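# Stand the full drink can upright in the bowl

## Task

Put the full drink can upright inside the bowl so that it stays there by itself, with nothing from the robot holding it in place; then open the hand and move the hand away from it.

## Robot and tools

Robot: a single arm on a base (the base may sit tilted on a mount, which counts as part of the arm), ending in a five-finger right hand. Everything is steered through the hand point, a spot 0.05 m in front of the palm where a pinch would meet. Its own axes: +z runs along the straightened fingers (fingertips sit 0.06 to 0.07 m past the point), +y sticks out of the palm, +x runs across the palm away from the thumb. The hand spans 0.08 m from the point toward the little finger and 0.02 to 0.09 m toward the thumb, depending on thumb turn. A rigid bracket on the little-finger side of the wrist reaches 0.11 m across and 0.03 m beyond the point along +y; it can collide.

Scene frame: origin on the table under the arm base, +z up, +y to the left when facing along +x. Results report end_effector_position in metres and end_effector_quat_wxyz, plus linear (m/s) and angular (rad/s) velocity, joint positions and torques, wrist force and torque along the hand point's x y z, and hand readings. Printed position may be a little wrong at long reach.

Row format (shared by execute_actions and move): exactly 14 numbers, each in [-1, 1]: dx, dy, dz, rx, ry, rz, little, ring, middle, index, thumb_bend, thumb_turn, force_limit, speed. The first six are an offset, not a pose: a displacement of the hand point from its measured pose at the start of the action (for a move, from the pose in the latest result that shows one), expressed in the hand point's own axes. Scale: 1.0 equals 0.6 m for dx, dy, dz and 180 degrees for rx, ry, rz, which together form one rotation vector. The next six are absolute motor targets: fingers -1 straight to +1 curled into the palm; thumb_bend -1 straight to +1 fully bent; thumb_turn -1 beside the palm to +1 in front, opposite the fingers. A pinch is roughly index +0.22, thumb_bend +0.75, thumb_turn +0.57. force_limit maps linearly from about 0 N at -1 to 10 N at +1 of fingertip force (15 N for the two thumb motors); it only stops closing motion. speed runs from nearly still at -1 to full at +1 (a whole finger stroke in 0.6 s).

execute_actions(actions): a list of actions; each action is a table of up to 15 rows, one row per 1/30 s step; if fewer rows, the last one is held until 15 steps pass. Every row in an action is measured from that action's start pose, not from the row before. Per step the command is clipped to within 100 mm and 16 degrees of the current pose, so long offsets need several actions. An empty list just returns the current state and images.

move(target, speed, stop_force, blocking): target is one 14-number row as above. The hand point follows a straight path there, turning the short way, lasting 0.5 to 10 s (longer paths are cut short). speed is top speed in m/s, 0.002 to 0.5 (default 0.25), with turning capped at twice that in rad/s; actual motion can lag, stray or exceed it, especially near full reach. stop_force (9 to 40 N, optional, not in the first 0.2 s) ends the path when the wrist sensor feels that much extra push opposing the motion for two steps; the hand then backs to where it was two steps before. Only valid for moves without rotation; the press can briefly exceed the threshold. Omit it when backing off a surface. blocking=false returns after 0.5 s while the arm keeps going; it cannot be combined with stop_force, and other motion commands are refused until you wait or stop. The "move:" line reports the ending: done, contact, held, off_target, moving or fault, plus limits (paced: pose clipped; held: a check blocked steps), and the distance left to target.

wait(seconds): 0 to 10 s, arm holds its last command; returns early if a running move finishes. stop(): brakes a running move. zoom_image(camera, region): enlarges part of cam_high, cam_low or cam_wrist (each 504x504); region [x0, y0, x1, y1] in pixels from the top-left, at most 504 on a side. show_instructions(): shows the reference image pages. finished_scene(scene): ends the given scene after the last command settles; irreversible; its result says whether it succeeded and gives the next task.

Gripping: for a whole-hand wrap, turn the thumb fully in front (thumb_turn +1) before reaching the object; objects 0.035 to 0.08 m wide fit, lying across the palm on the wrist side of the hand point. Each motor moves only when its target changes by 0.01 or more, then locks once it arrives or hits force_limit. Resend the same numbers to keep a grip; send more-open targets to release. For gentle closing use speed -0.9 or lower. hand_measured, hand_stopped_by (moving, target, force, stalled, fault) and hand_load_n list six values in motor order; loads near 0 mean the object has slipped out.

Cautions: the arm is stiff, so driving even slightly into something firm can fault it; approach contacts slowly, ideally with stop_force. A joint torque over its limit (25.7 N m on the wrist joints, 138 on the others) or 150 N on any part stops the arm for 10 s. Prolonged loads heat motors; 85 °C brakes the arm. Do not knock or drop anything off the table, avoid slams and hard shoves, and expect loose objects to be nudged occasionally. At the end the can must stand upright in the bowl unsupported, with the hand open and withdrawn.

Each tool is called as name([rows], argument=value, ...), one row to a line, values as JSON.

Reference images:

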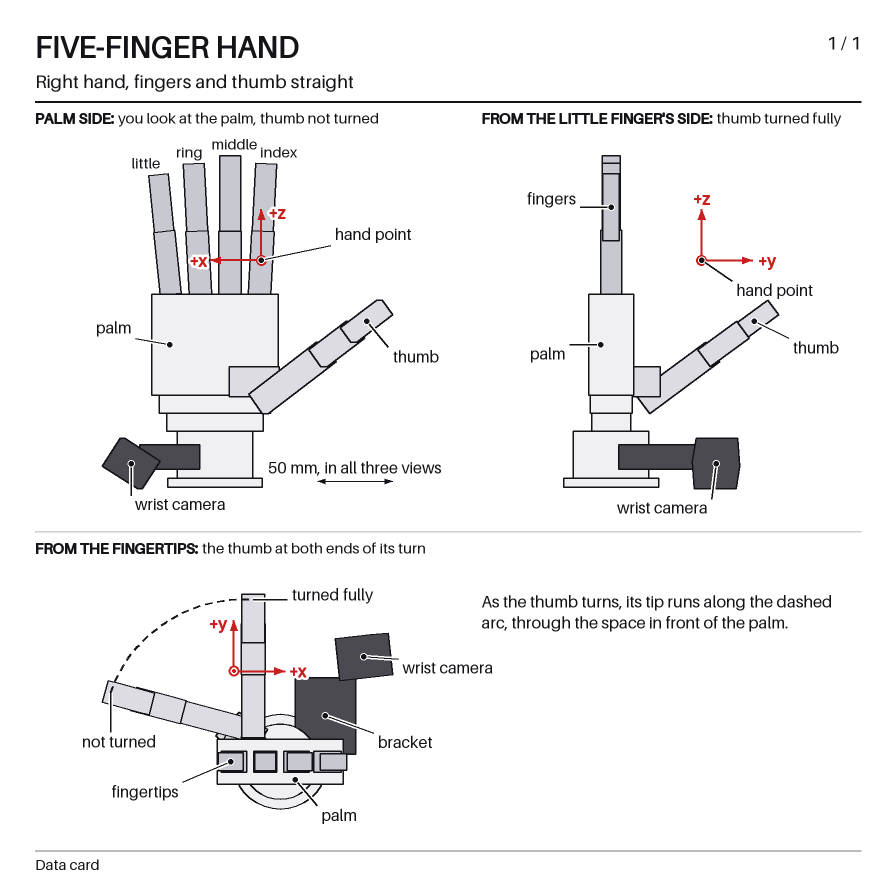

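## Session

execute_actions(actions=[])

Scene clock: 0.00 s.
end_effector_position=(+0.8671, -0.1710, +0.3599) hand_measured=(-1.000, -1.000, -1.000, -1.000, -1.000, -1.000) hand_load_n=(+0.0, +0.0, +0.0, +0.0, +0.0, +0.0) hand_stopped_by=(target, target, target, target, target, target) hand_force_limit=0.00 hand_speed=-0.80 end_effector_quat_wxyz=(-0.066, +0.648, +0.421, +0.631) end_effector_velocity=(-0.000, +0.001, -0.001) end_effector_angular_velocity=(+0.000, +0.002, +0.001)
Joint positions: [-0.025 -1.095  1.035  0.574  1.132 -0.049]
Joint velocities: [-0.     0.001 -0.     0.001  0.     0.   ]
Joint torques (N m, as the arm reports them, + toward a larger angle): no reading
Motor temperatures (°C, as the motors report them): [28 25 25 36 32 30]
Wrist force (N, on the end effector, along its own x y z axes, offset not removed): no reading
Wrist torque (N m, same axes, about the end effector's origin, offset not removed): no reading
Hand target: +0.867, -0.171, +0.360; -0.066, +0.648, +0.421, +0.631

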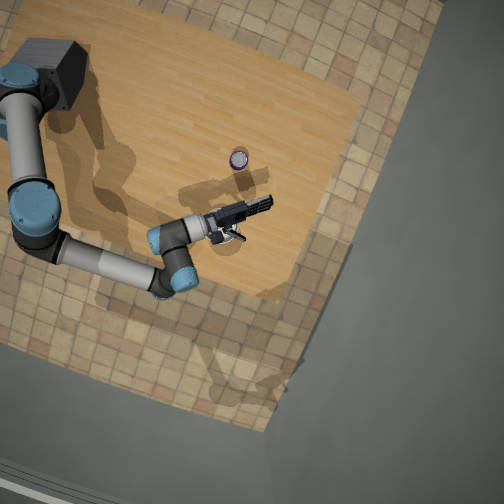

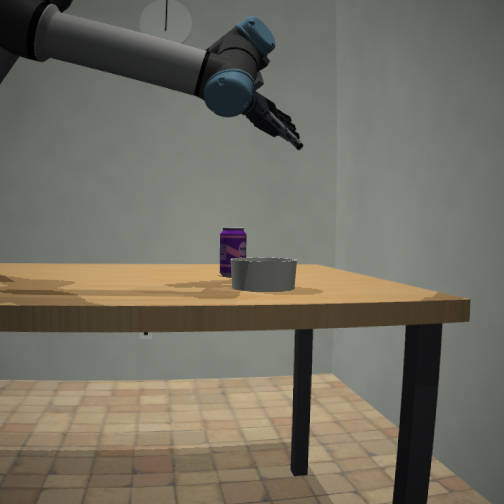

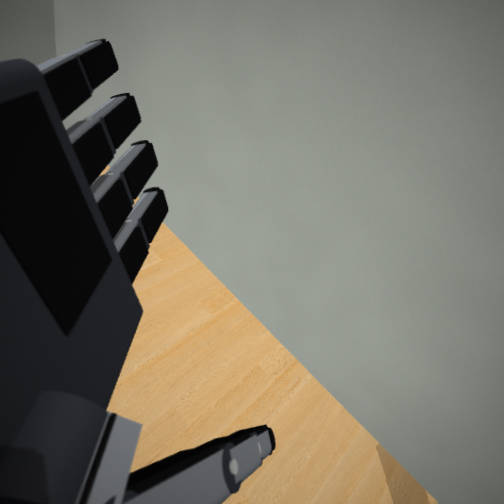

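move(target=[0,0,0,-0.018,0.061,0.150,-1,-1,-1,-1,-1,1,0,1])

Scene clock: 13.60 s.
end_effector_position=(+0.8671, -0.1710, +0.3599) hand_measured=(-1.000, -1.000, -1.000, -1.000, -1.000, +1.000) hand_load_n=(+0.0, +0.0, +0.0, +0.0, +0.0, +0.0) hand_stopped_by=(target, target, target, target, target, target) hand_force_limit=0.00 hand_speed=1.00 end_effector_quat_wxyz=(-0.233, +0.667, +0.233, +0.668) end_effector_velocity=(+0.000, -0.001, +0.001) end_effector_angular_velocity=(+0.012, +0.002, -0.007)
Joint positions: [-0.058 -1.117  1.072  0.459  0.929  0.462]
Joint velocities: [-0.    -0.004  0.006 -0.012 -0.003  0.017]
Joint torques (N m, as the arm reports them, + toward a larger angle): [ 22.6  -46.5   -7.63  -1.01  -4.31   2.87]
Motor temperatures (°C, as the motors report them): [28 25 25 36 32 30]
Wrist force (N, on the end effector, along its own x y z axes, offset not removed): [2.4 -1.9 0.5]
Wrist torque (N m, same axes, about the end effector's origin, offset not removed): [-0.43 -0.34 0.27]
Hand target: +0.867, -0.171, +0.360; -0.233, +0.667, +0.232, +0.668
Off the commanded pose: 0.000 m, 0 deg.
move: done

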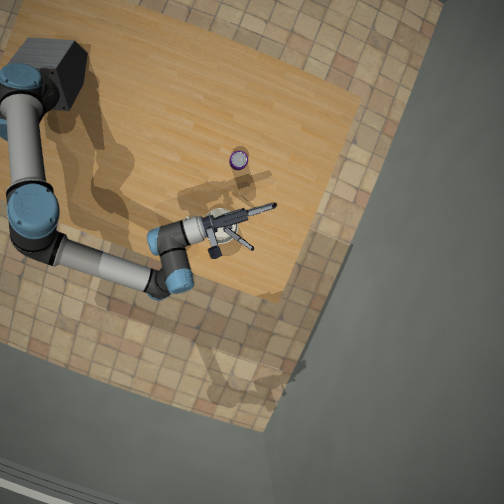

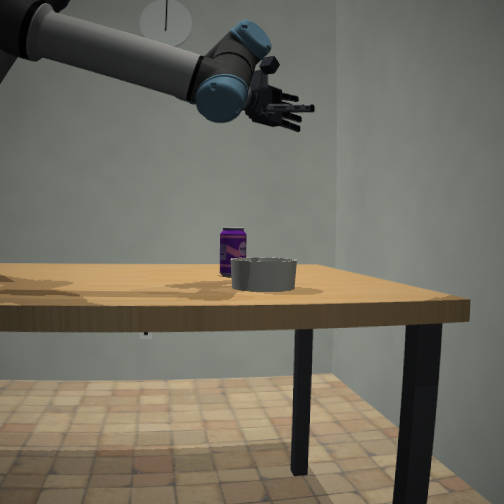

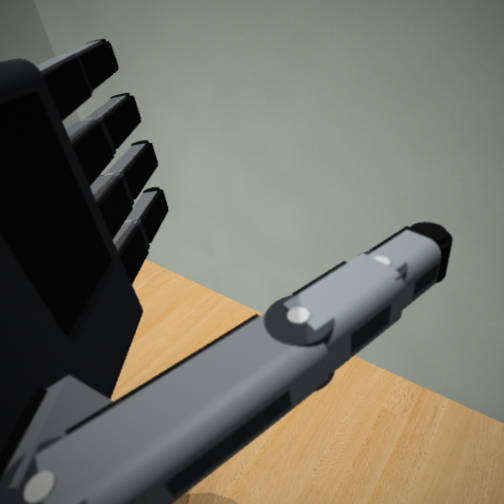

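move(target=[0,-0.47,0.09,0,0,0,-1,-1,-1,-1,-1,1,0,1])

Scene clock: 19.00 s.
end_effector_position=(+0.7340, +0.0830, +0.3599) hand_measured=(-1.000, -1.000, -1.000, -1.000, -1.000, +1.000) hand_load_n=(+0.0, +0.0, +0.0, +0.0, +0.0, +0.0) hand_stopped_by=(target, target, target, target, target, target) hand_force_limit=0.00 hand_speed=1.00 end_effector_quat_wxyz=(-0.233, +0.667, +0.233, +0.668) end_effector_velocity=(-0.001, +0.003, +0.000) end_effector_angular_velocity=(+0.000, +0.000, -0.001)
Joint positions: [ 0.243 -1.163  1.717 -0.202  1.208  0.589]
Joint velocities: [ 0.005  0.003  0.003 -0.008  0.005  0.002]
Joint torques (N m, as the arm reports them, + toward a larger angle): [ 34.56 -20.09  -3.5   -2.12   1.26   2.55]
Motor temperatures (°C, as the motors report them): [28 25 25 36 32 30]
Wrist force (N, on the end effector, along its own x y z axes, offset not removed): [0.6 -1.9 5.0]
Wrist torque (N m, same axes, about the end effector's origin, offset not removed): [-0.66 -0.11 0.05]
Hand target: +0.734, +0.083, +0.360; -0.232, +0.667, +0.233, +0.668
Off the commanded pose: 0.000 m, 0 deg.
move: done

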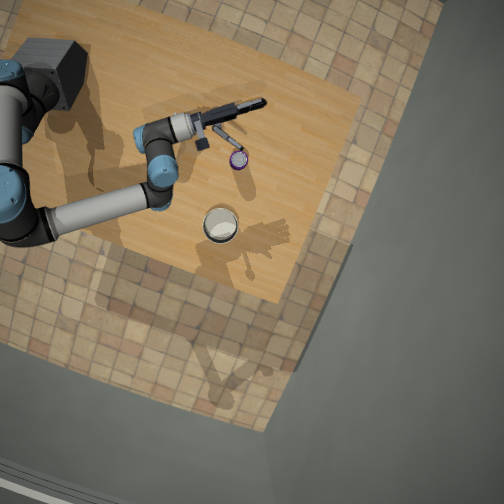

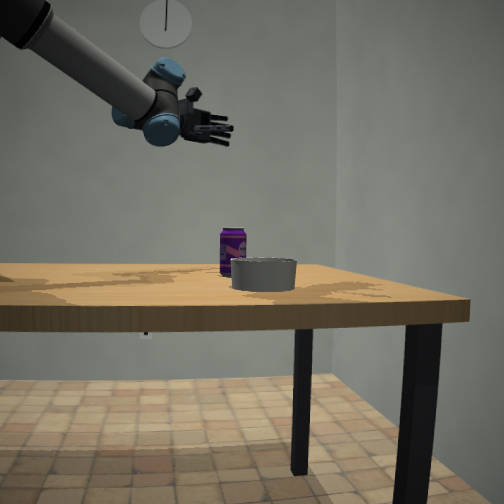

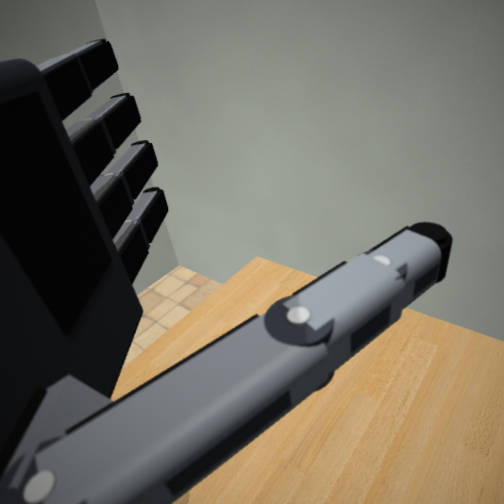

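move(target=[-0.27,-0.07,0,0,0,0,-1,-1,-1,-1,-1,1,0,1])

Scene clock: 22.27 s.
end_effector_position=(+0.7080, +0.1160, +0.1983) hand_measured=(-1.000, -1.000, -1.000, -1.000, -1.000, +1.000) hand_load_n=(+0.0, +0.0, +0.0, +0.0, +0.0, +0.0) hand_stopped_by=(target, target, target, target, target, target) hand_force_limit=0.00 hand_speed=1.00 end_effector_quat_wxyz=(-0.233, +0.667, +0.233, +0.668) end_effector_velocity=(+0.001, +0.000, -0.002) end_effector_angular_velocity=(+0.000, -0.002, -0.001)
Joint positions: [ 0.015 -0.991  1.876 -0.491  0.996  0.496]
Joint velocities: [-0.004  0.004 -0.001 -0.004 -0.005 -0.001]
Joint torques (N m, as the arm reports them, + toward a larger angle): [ 19.38 -22.15 -12.7   -1.26  -4.24  -3.15]
Motor temperatures (°C, as the motors report them): [28 25 25 36 32 30]
Wrist force (N, on the end effector, along its own x y z axes, offset not removed): [1.0 -1.9 1.2]
Wrist torque (N m, same axes, about the end effector's origin, offset not removed): [-0.53 -0.15 0.07]
Hand target: +0.708, +0.116, +0.198; -0.233, +0.667, +0.233, +0.668
Off the commanded pose: 0.001 m, 0 deg.
move: done

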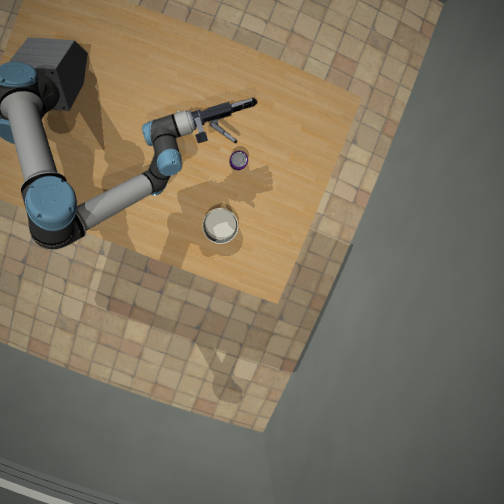

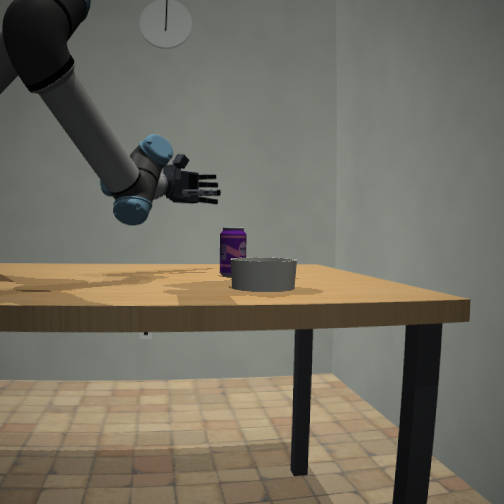

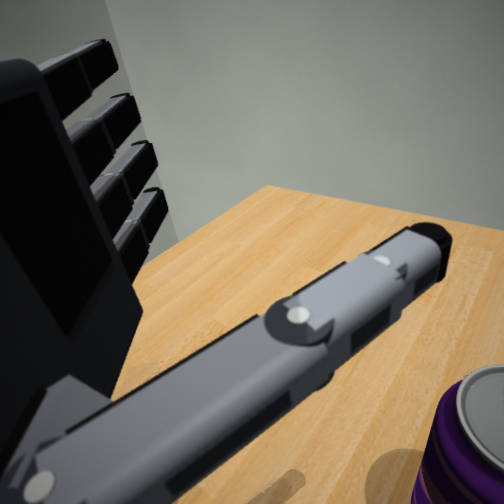

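move(target=[-0.23,0,-0.075,0,0,0,-1,-1,-1,-1,-1,1,0,1])

Scene clock: 35.03 s.
end_effector_position=(+0.6749, +0.0903, +0.0731) hand_measured=(-1.000, -1.000, -1.000, -1.000, -1.000, +1.000) hand_load_n=(+0.0, +0.0, +0.0, +0.0, +0.0, +0.0) hand_stopped_by=(target, target, target, target, target, target) hand_force_limit=0.00 hand_speed=1.00 end_effector_quat_wxyz=(-0.232, +0.669, +0.232, +0.667) end_effector_velocity=(+0.001, -0.001, +0.001) end_effector_angular_velocity=(-0.001, -0.002, -0.002)
Joint positions: [-0.247 -0.867  1.922 -0.571  0.762  0.355]
Joint velocities: [-0.    -0.002 -0.    -0.    -0.    -0.   ]
Joint torques (N m, as the arm reports them, + toward a larger angle): [ 28.99 -29.78   1.38   1.54  -1.49  -0.23]
Motor temperatures (°C, as the motors report them): [28 25 25 36 32 30]
Wrist force (N, on the end effector, along its own x y z axes, offset not removed): [2.3 3.1 0.6]
Wrist torque (N m, same axes, about the end effector's origin, offset not removed): [0.39 -0.44 0.20]
Hand target: +0.675, +0.090, +0.073; -0.232, +0.669, +0.232, +0.667
Off the commanded pose: 0.013 m, 0 deg.
FORCE FAULT: contact force on the arm reached its limit, and the arm stopped for 10 seconds. The contact can be on any part of the arm, not only on its tool. That time counts as 20 of the actions that you can send in this scene. The arm's remaining commands of this call were not run. The arm holds still and accepts commands again. Move the arm away from the contact; if what it grips holds it there, let go first. Pushing or pulling that hard again can fault the arm again.
move: fault

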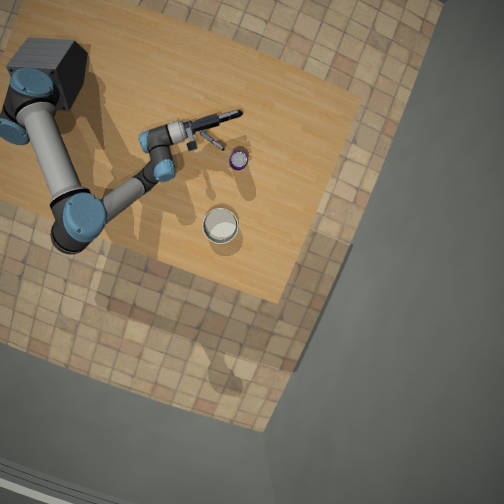

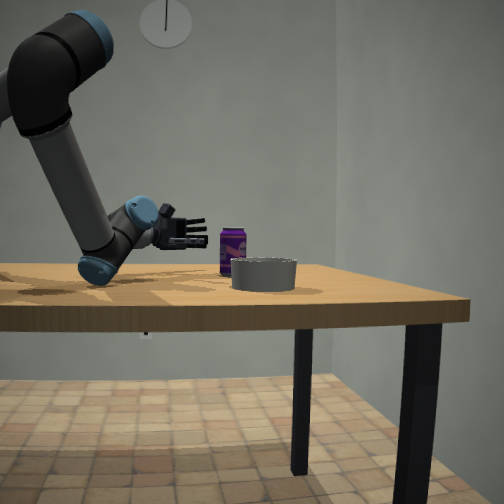

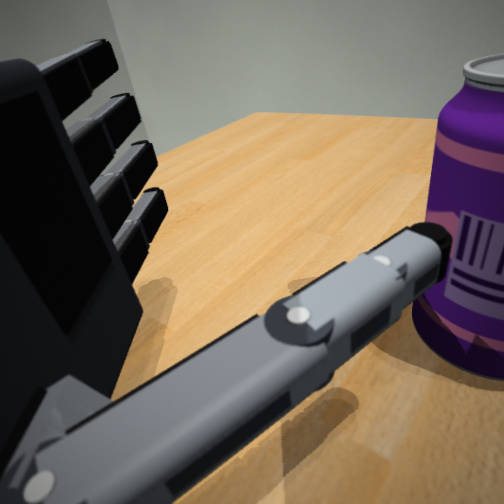

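move(target=[0.025,0,-0.015,0,0,0,-1,-1,-1,-1,-1,1,0,1])

move(target=[0,0.1,0,0,0,0,-1,-1,-1,-1,-1,1,0,1], speed=0.1)

Scene clock: 39.23 s.
end_effector_position=(+0.6679, +0.0849, +0.0879) hand_measured=(-1.000, -1.000, -1.000, -1.000, -1.000, +1.000) hand_load_n=(+0.0, +0.0, +0.0, +0.0, +0.0, +0.0) hand_stopped_by=(target, target, target, target, target, target) hand_force_limit=0.00 hand_speed=1.00 end_effector_quat_wxyz=(-0.232, +0.669, +0.232, +0.667) end_effector_velocity=(-0.002, -0.000, +0.001) end_effector_angular_velocity=(+0.000, +0.001, +0.001)
Joint positions: [-0.239 -0.908  1.956 -0.568  0.769  0.36 ]
Joint velocities: [ 0.001 -0.005  0.005  0.001  0.001  0.001]
Joint torques (N m, as the arm reports them, + toward a larger angle): [ 37.28 -36.97   7.37   3.45   0.98   2.49]
Motor temperatures (°C, as the motors report them): [28 25 25 36 32 30]
Wrist force (N, on the end effector, along its own x y z axes, offset not removed): [-3.5 -0.7 -0.3]
Wrist torque (N m, same axes, about the end effector's origin, offset not removed): [-0.16 0.54 -0.26]
Hand target: +0.668, +0.085, +0.088; -0.232, +0.669, +0.232, +0.667
Off the commanded pose: 0.000 m, 0 deg.
move: done

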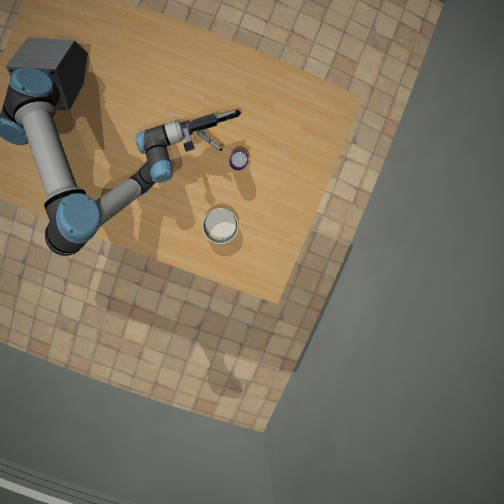

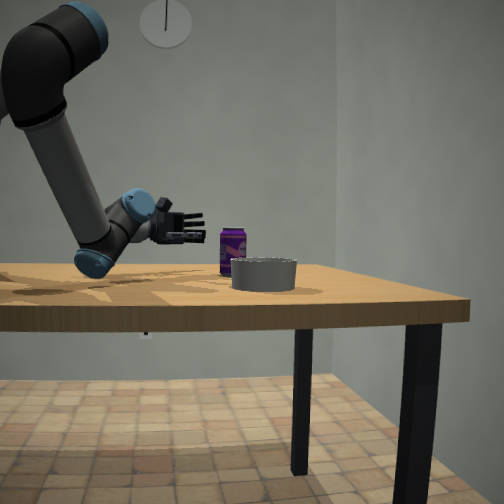

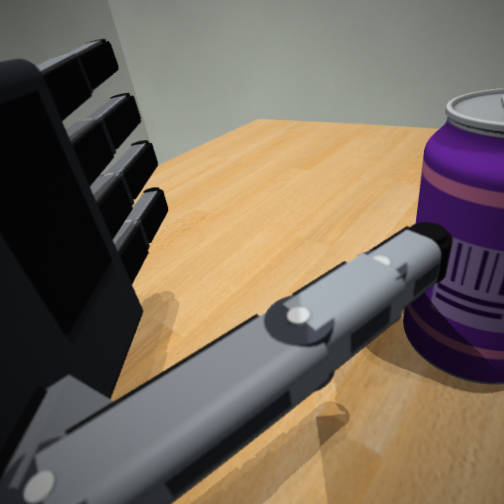

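Scene clock: 40.37 s.
end_effector_position=(+0.7049, +0.0381, +0.0878) hand_measured=(-1.000, -1.000, -1.000, -1.000, -1.000, +1.000) hand_load_n=(+0.0, +0.0, +0.0, +0.0, +0.0, +0.0) hand_stopped_by=(target, target, target, target, target, target) hand_force_limit=0.00 hand_speed=1.00 end_effector_quat_wxyz=(-0.232, +0.669, +0.232, +0.667) end_effector_velocity=(+0.002, -0.002, -0.000) end_effector_angular_velocity=(-0.000, +0.000, +0.001)
Joint positions: [-0.272 -0.943  1.842 -0.403  0.74   0.338]
Joint velocities: [-0.002 -0.001 -0.007  0.011 -0.002 -0.003]
Joint torques (N m, as the arm reports them, + toward a larger angle): [ 20.34 -39.97  -7.52   3.58  -3.87  -3.06]
Motor temperatures (°C, as the motors report them): [28 25 25 36 32 30]
Wrist force (N, on the end effector, along its own x y z axes, offset not removed): [0.6 -3.2 1.0]
Wrist torque (N m, same axes, about the end effector's origin, offset not removed): [-0.40 0.03 0.13]
Hand target: +0.705, +0.038, +0.088; -0.232, +0.669, +0.232, +0.667
Off the commanded pose: 0.000 m, 0 deg.
move: done

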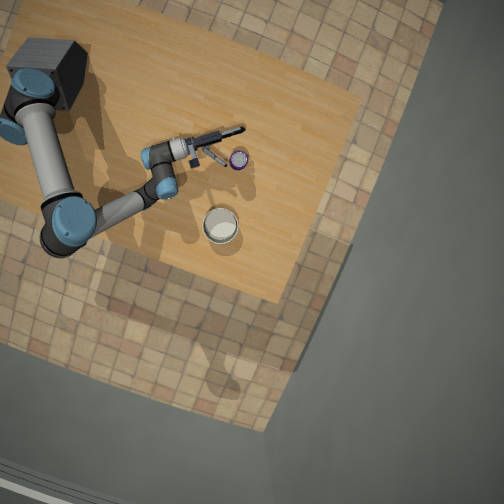

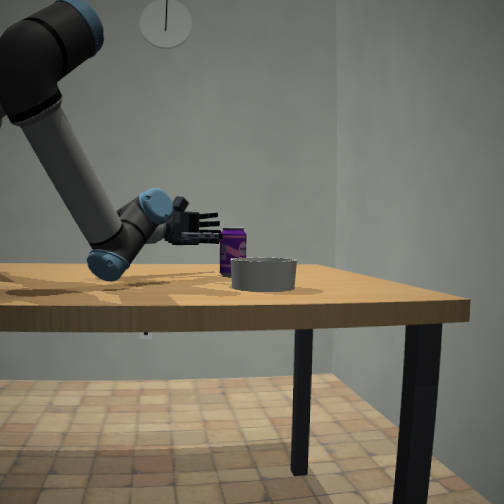

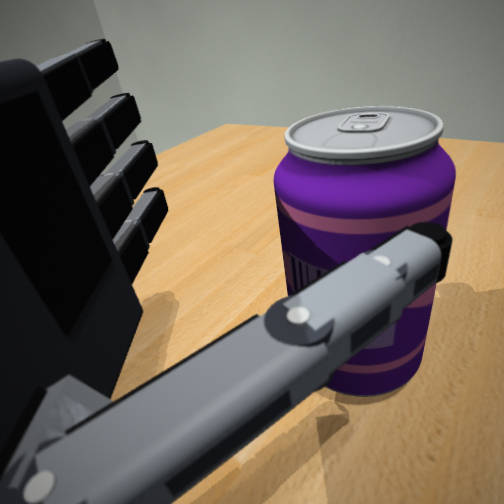

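A bit more, and forward.

move(target=[0,0.06,0.015,0,0,0,-1,-1,-1,-1,-1,1,0,1], speed=0.08)

Scene clock: 43.10 s.
end_effector_position=(+0.7340, +0.0155, +0.0877) hand_measured=(-1.000, -1.000, -1.000, -1.000, -1.000, +1.000) hand_load_n=(+0.0, +0.0, +0.0, +0.0, +0.0, +0.0) hand_stopped_by=(target, target, target, target, target, target) hand_force_limit=0.00 hand_speed=1.00 end_effector_quat_wxyz=(-0.232, +0.669, +0.232, +0.667) end_effector_velocity=(+0.002, -0.000, -0.001) end_effector_angular_velocity=(+0.001, +0.001, +0.002)
Joint positions: [-0.275 -0.938  1.746 -0.31   0.737  0.336]
Joint velocities: [-0.     0.003 -0.007  0.007 -0.    -0.001]
Joint torques (N m, as the arm reports them, + toward a larger angle): [ 21.58 -26.07  -9.6    3.62  -4.01  -2.93]
Motor temperatures (°C, as the motors report them): [28 25 25 36 32 30]
Wrist force (N, on the end effector, along its own x y z axes, offset not removed): [-1.4 0.6 3.6]
Wrist torque (N m, same axes, about the end effector's origin, offset not removed): [-0.17 0.07 -0.24]
Hand target: +0.734, +0.015, +0.088; -0.232, +0.669, +0.232, +0.667
Off the commanded pose: 0.000 m, 0 deg.
move: done

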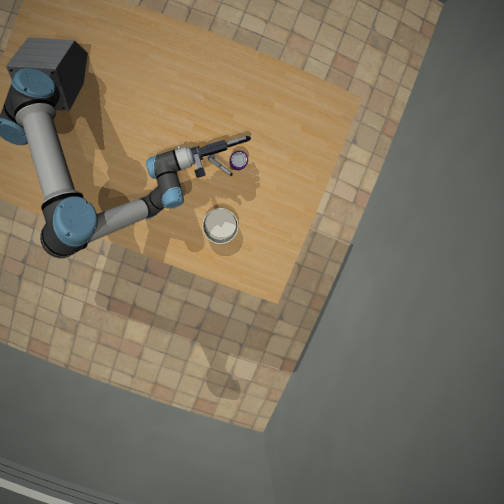

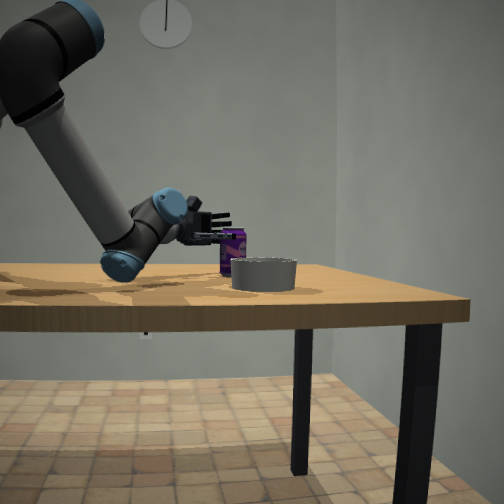

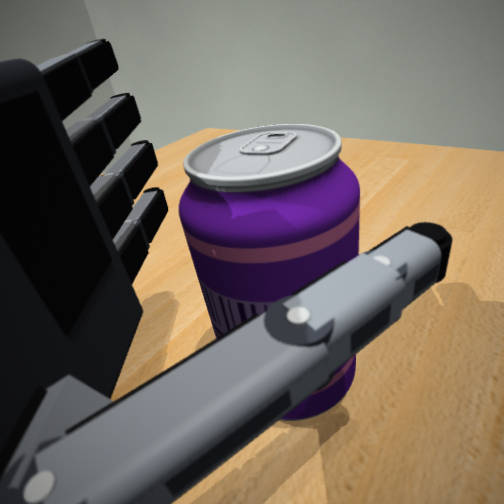

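execute_actions([
  [[0,0,0,0,0,0,1,1,1,1,1,1,0.6,0]],
  [[0,0,0,0,0,0,1,1,1,1,1,1,0.6,0]],
  [[0,0,0,0,0,0,1,1,1,1,1,1,0.6,0]],
])

Scene clock: 46.17 s.
end_effector_position=(+0.7340, +0.0156, +0.0877) hand_measured=(+1.000, +1.000, -0.202, -0.238, -0.544, +1.000) hand_load_n=(+0.0, +0.0, +13.0, +5.5, +20.5, -0.5) hand_stopped_by=(target, target, force, force, force, target) hand_force_limit=0.60 hand_speed=0.00 end_effector_quat_wxyz=(-0.232, +0.669, +0.232, +0.667) end_effector_velocity=(+0.000, -0.000, -0.000) end_effector_angular_velocity=(+0.000, +0.000, -0.000)
Joint positions: [-0.275 -0.938  1.745 -0.31   0.737  0.336]
Joint velocities: [-0.  0. -0. -0.  0.  0.]
Joint torques (N m, as the arm reports them, + toward a larger angle): [ 23.95 -38.74   2.59   0.57  -1.77   1.57]
Motor temperatures (°C, as the motors report them): [28 25 25 36 32 30]
Wrist force (N, on the end effector, along its own x y z axes, offset not removed): [-0.3 1.2 1.5]
Wrist torque (N m, same axes, about the end effector's origin, offset not removed): [0.02 -0.25 -0.07]
Hand target: +0.734, +0.016, +0.088; -0.232, +0.669, +0.232, +0.667
Off the commanded pose: 0.000 m, 0 deg.

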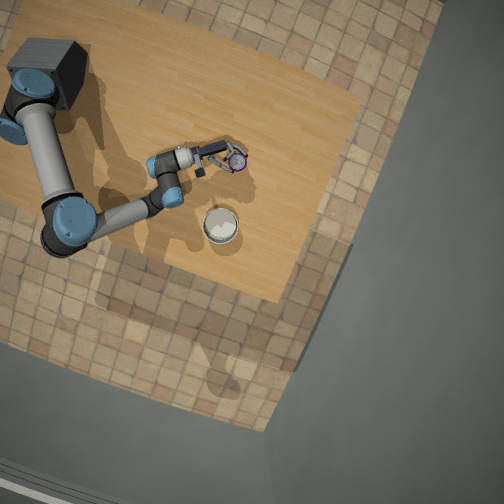

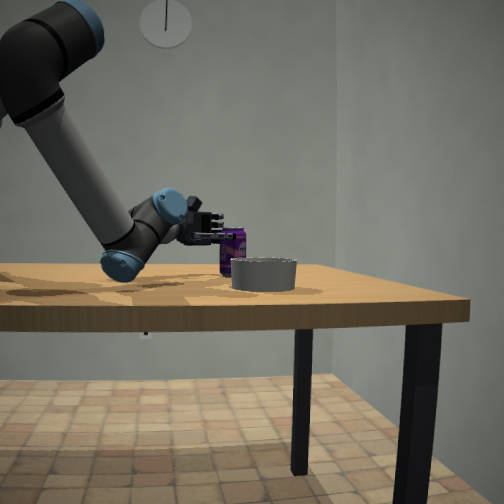

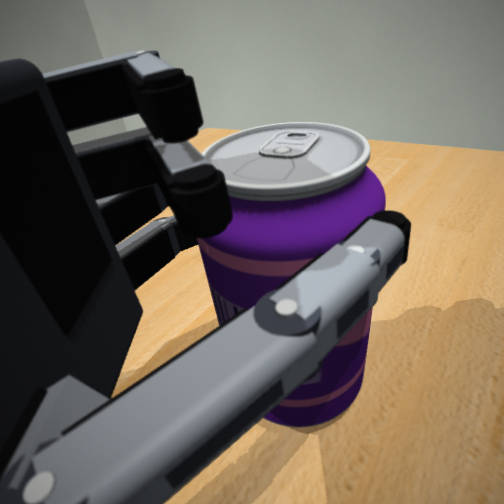

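move(target=[0.25,0,0,0,0,0,1,1,1,1,1,1,0.6,0], speed=0.15)

move(target=[0,0.273,-0.153,0,0,0,1,1,1,1,1,1,0.6,0], speed=0.15)

Scene clock: 49.87 s.
end_effector_position=(+0.7342, +0.0155, +0.2373) hand_measured=(+1.000, +1.000, -0.202, -0.240, -0.544, +1.000) hand_load_n=(+0.0, +0.0, +13.0, +6.5, +20.0, +2.5) hand_stopped_by=(target, target, force, force, force, target) hand_force_limit=0.60 hand_speed=0.00 end_effector_quat_wxyz=(-0.232, +0.669, +0.232, +0.667) end_effector_velocity=(-0.000, -0.000, +0.003) end_effector_angular_velocity=(-0.000, +0.001, +0.000)
Joint positions: [-0.054 -1.157  1.793 -0.225  0.936  0.467]
Joint velocities: [ 0.004 -0.004 -0.001  0.004  0.004  0.002]
Joint torques (N m, as the arm reports them, + toward a larger angle): [ 38.48 -40.42 -13.34   2.94   0.09   2.05]
Motor temperatures (°C, as the motors report them): [28 25 25 36 32 30]
Wrist force (N, on the end effector, along its own x y z axes, offset not removed): [-4.9 -1.5 -3.5]
Wrist torque (N m, same axes, about the end effector's origin, offset not removed): [-0.08 0.22 -0.11]
Hand target: +0.734, +0.016, +0.238; -0.232, +0.669, +0.232, +0.667
Off the commanded pose: 0.000 m, 0 deg.
move: done

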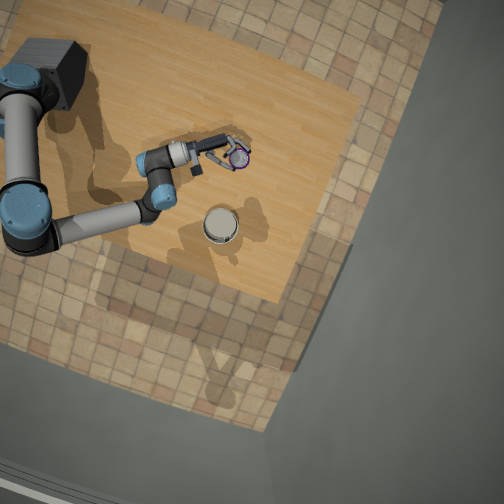

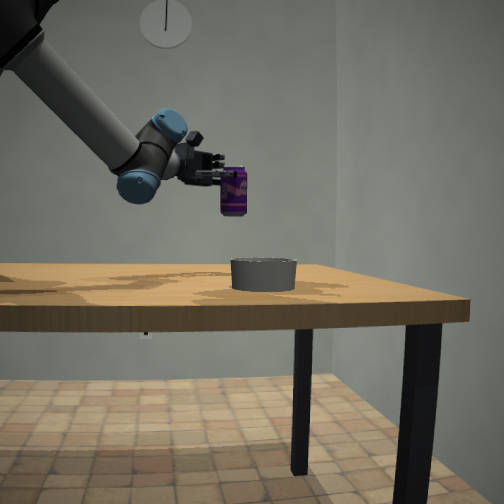

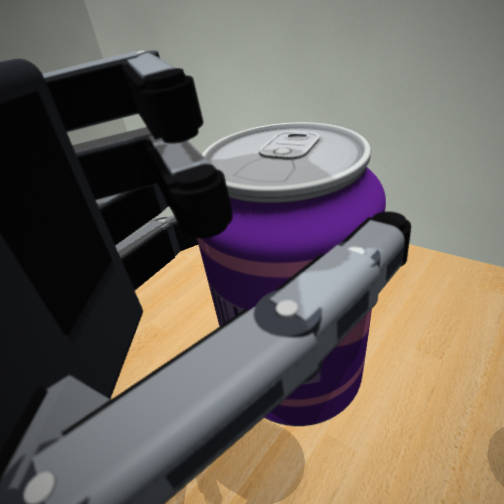

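Scene clock: 51.70 s.
end_effector_position=(+0.7636, -0.1695, +0.2372) hand_measured=(+1.000, +1.000, -0.202, -0.240, -0.544, +1.000) hand_load_n=(+0.0, +0.0, +13.0, +6.5, +20.0, +2.5) hand_stopped_by=(target, target, force, force, force, target) hand_force_limit=0.60 hand_speed=0.00 end_effector_quat_wxyz=(-0.232, +0.669, +0.231, +0.667) end_effector_velocity=(+0.001, -0.002, -0.000) end_effector_angular_velocity=(-0.000, +0.000, +0.003)
Joint positions: [-0.295 -1.26   1.536  0.232  0.72   0.322]
Joint velocities: [-0.004  0.002 -0.009  0.013 -0.004 -0.006]
Joint torques (N m, as the arm reports them, + toward a larger angle): [ 19.83 -30.66 -16.77   3.38  -5.1   -2.62]
Motor temperatures (°C, as the motors report them): [28 25 25 36 32 30]
Wrist force (N, on the end effector, along its own x y z axes, offset not removed): [-2.7 -2.9 -0.1]
Wrist torque (N m, same axes, about the end effector's origin, offset not removed): [-0.63 -0.15 -0.25]
Hand target: +0.764, -0.170, +0.237; -0.232, +0.669, +0.232, +0.667
Off the commanded pose: 0.000 m, 0 deg.
move: done

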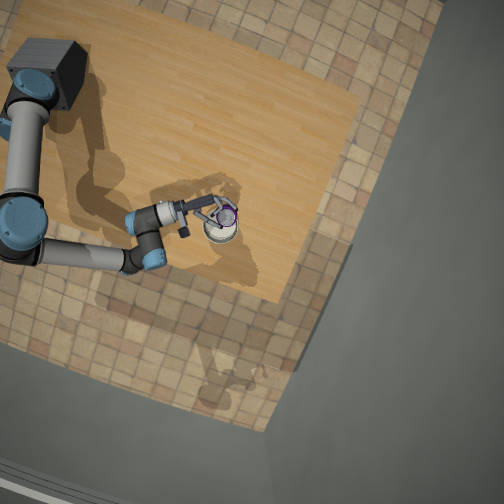

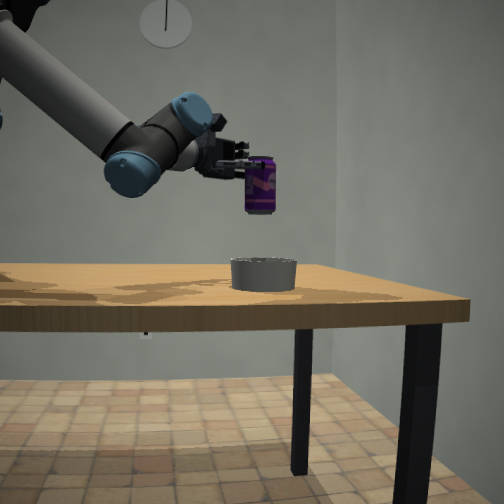

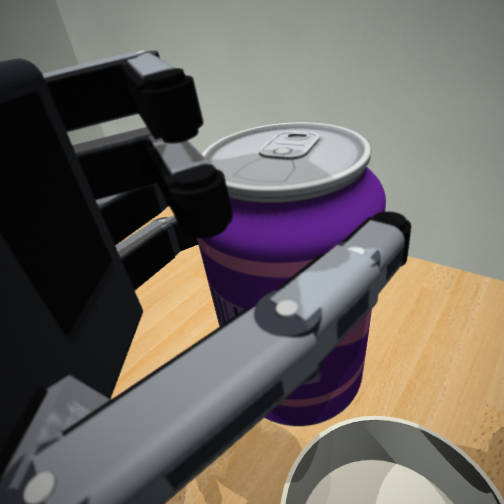

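move(target=[0,0.045,-0.04,0,0,0,1,1,1,1,1,1,0.6,0], speed=0.1)

move(target=[-0.15,0,0,0,0,0,1,1,1,1,1,1,0.6,0], speed=0.1)

Scene clock: 55.97 s.
end_effector_position=(+0.7614, -0.2052, +0.2372) hand_measured=(+1.000, +1.000, -0.202, -0.240, -0.544, +1.000) hand_load_n=(+0.0, +0.0, +13.0, +6.5, +20.0, +2.5) hand_stopped_by=(target, target, force, force, force, target) hand_force_limit=0.60 hand_speed=0.00 end_effector_quat_wxyz=(-0.231, +0.669, +0.231, +0.667) end_effector_velocity=(-0.001, -0.002, -0.001) end_effector_angular_velocity=(+0.002, +0.003, +0.004)
Joint positions: [-0.346 -1.273  1.487  0.324  0.675  0.283]
Joint velocities: [-0.005  0.001 -0.005  0.013 -0.004 -0.005]
Joint torques (N m, as the arm reports them, + toward a larger angle): [ 18.42 -47.57 -16.99   3.67  -4.85  -3.08]
Motor temperatures (°C, as the motors report them): [28 25 25 36 32 30]
Wrist force (N, on the end effector, along its own x y z axes, offset not removed): [-2.3 1.0 0.3]
Wrist torque (N m, same axes, about the end effector's origin, offset not removed): [0.00 -0.26 0.24]
Hand target: +0.761, -0.206, +0.237; -0.232, +0.669, +0.231, +0.667
Off the commanded pose: 0.000 m, 0 deg.
move: done

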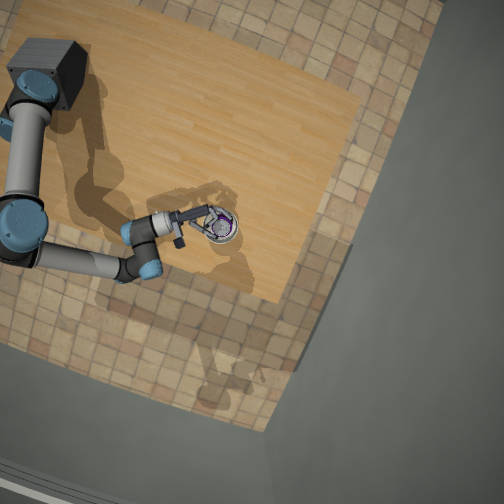

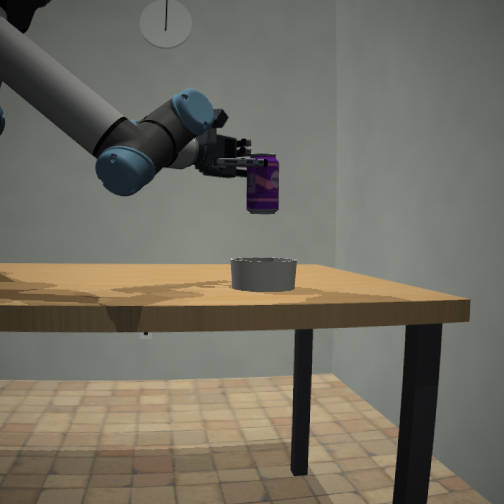

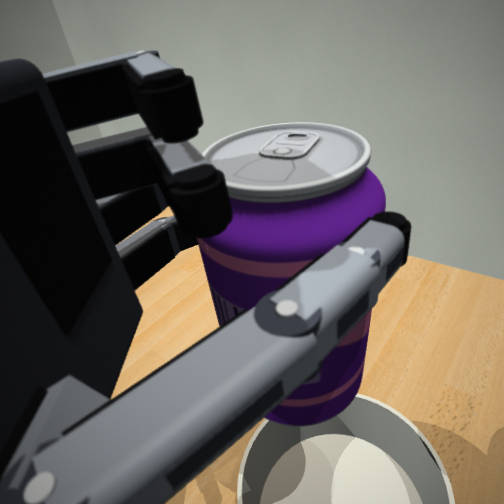

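Scene clock: 57.40 s.
end_effector_position=(+0.7613, -0.2052, +0.1476) hand_measured=(+1.000, +1.000, -0.202, -0.240, -0.544, +1.000) hand_load_n=(+0.0, +0.0, +13.0, +6.5, +20.0, +2.5) hand_stopped_by=(target, target, force, force, force, target) hand_force_limit=0.60 hand_speed=0.00 end_effector_quat_wxyz=(-0.231, +0.669, +0.231, +0.667) end_effector_velocity=(+0.000, -0.000, -0.003) end_effector_angular_velocity=(-0.001, -0.001, +0.000)
Joint positions: [-0.454 -1.144  1.466  0.297  0.585  0.182]
Joint velocities: [-0.003  0.005 -0.003  0.    -0.003 -0.004]
Joint torques (N m, as the arm reports them, + toward a larger angle): [ 19.58 -35.8  -15.19   4.22  -4.9   -2.96]
Motor temperatures (°C, as the motors report them): [28 25 25 36 32 30]
Wrist force (N, on the end effector, along its own x y z axes, offset not removed): [-2.5 2.0 1.5]
Wrist torque (N m, same axes, about the end effector's origin, offset not removed): [-0.04 -0.12 0.17]
Hand target: +0.761, -0.205, +0.147; -0.232, +0.669, +0.231, +0.667
Off the commanded pose: 0.000 m, 0 deg.
move: done

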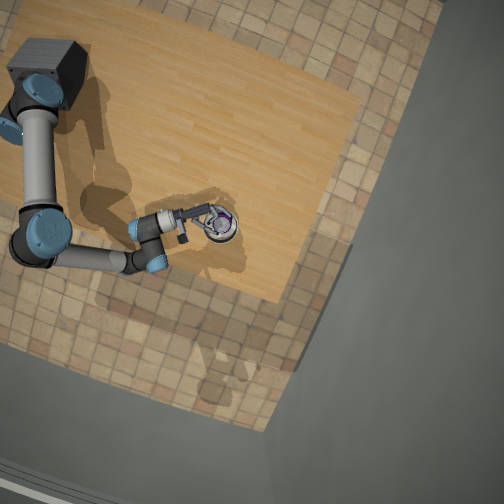

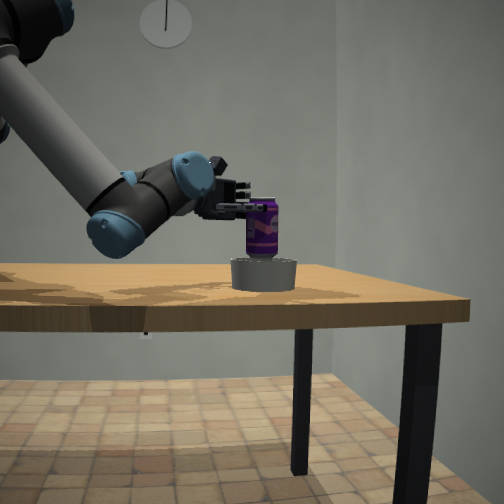

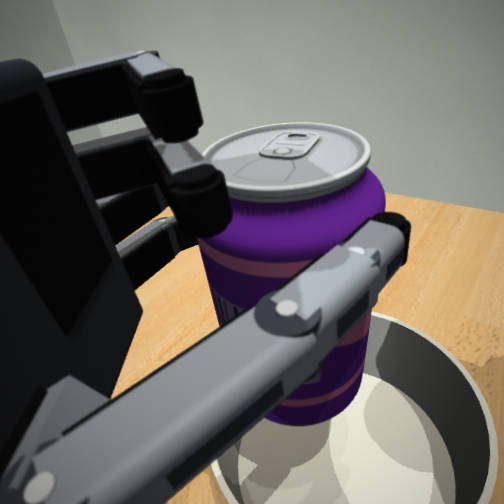

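Lower with force stop.

move(target=[-0.09,0.01,0,0,0,0,1,1,1,1,1,1,0.6,0], speed=0.03, stop_force=10)

Scene clock: 61.33 s.
end_effector_position=(+0.7649, -0.2099, +0.0940) hand_measured=(+1.000, +1.000, -0.202, -0.240, -0.544, +1.000) hand_load_n=(+0.0, +0.0, +13.0, +6.5, +20.0, +2.5) hand_stopped_by=(target, target, force, force, force, target) hand_force_limit=0.60 hand_speed=0.00 end_effector_quat_wxyz=(-0.231, +0.669, +0.231, +0.667) end_effector_velocity=(+0.000, -0.000, -0.003) end_effector_angular_velocity=(-0.000, +0.000, +0.000)
Joint positions: [-0.511 -1.047  1.406  0.315  0.539  0.118]
Joint velocities: [-0.003  0.005 -0.004  0.002 -0.002 -0.004]
Joint torques (N m, as the arm reports them, + toward a larger angle): [ 21.1  -36.48 -15.89   4.21  -4.96  -3.07]
Motor temperatures (°C, as the motors report them): [28 25 25 36 32 30]
Wrist force (N, on the end effector, along its own x y z axes, offset not removed): [-2.1 2.4 2.0]
Wrist torque (N m, same axes, about the end effector's origin, offset not removed): [0.15 -0.39 0.13]
Hand target: +0.765, -0.210, +0.094; -0.232, +0.669, +0.231, +0.667
Off the commanded pose: 0.000 m, 0 deg.
move: done

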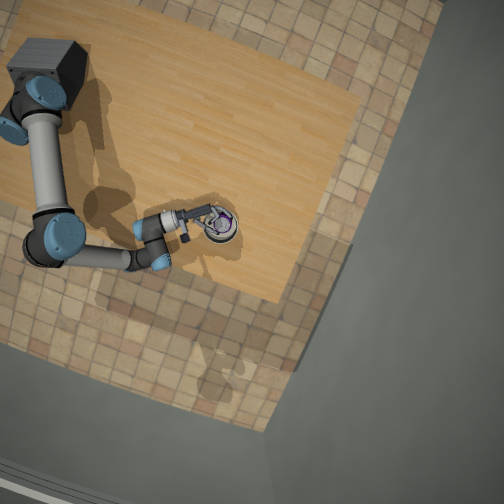

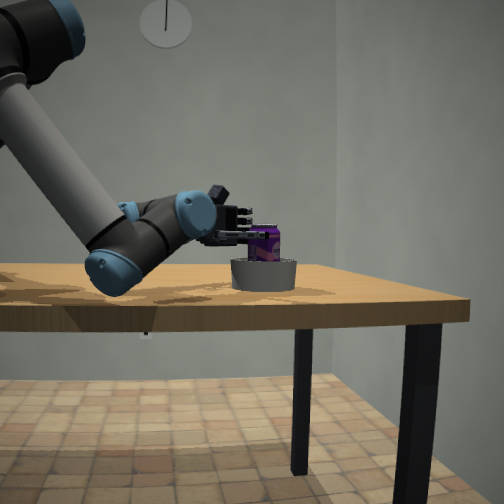

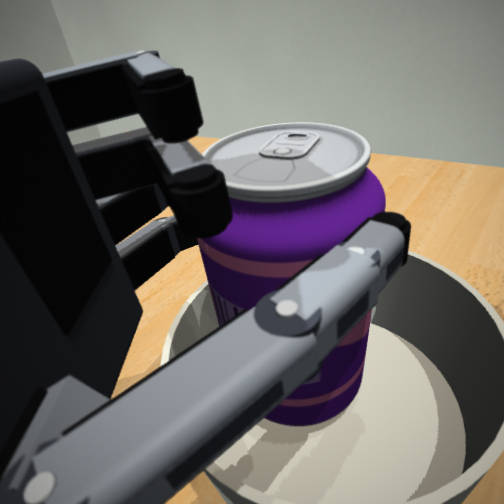

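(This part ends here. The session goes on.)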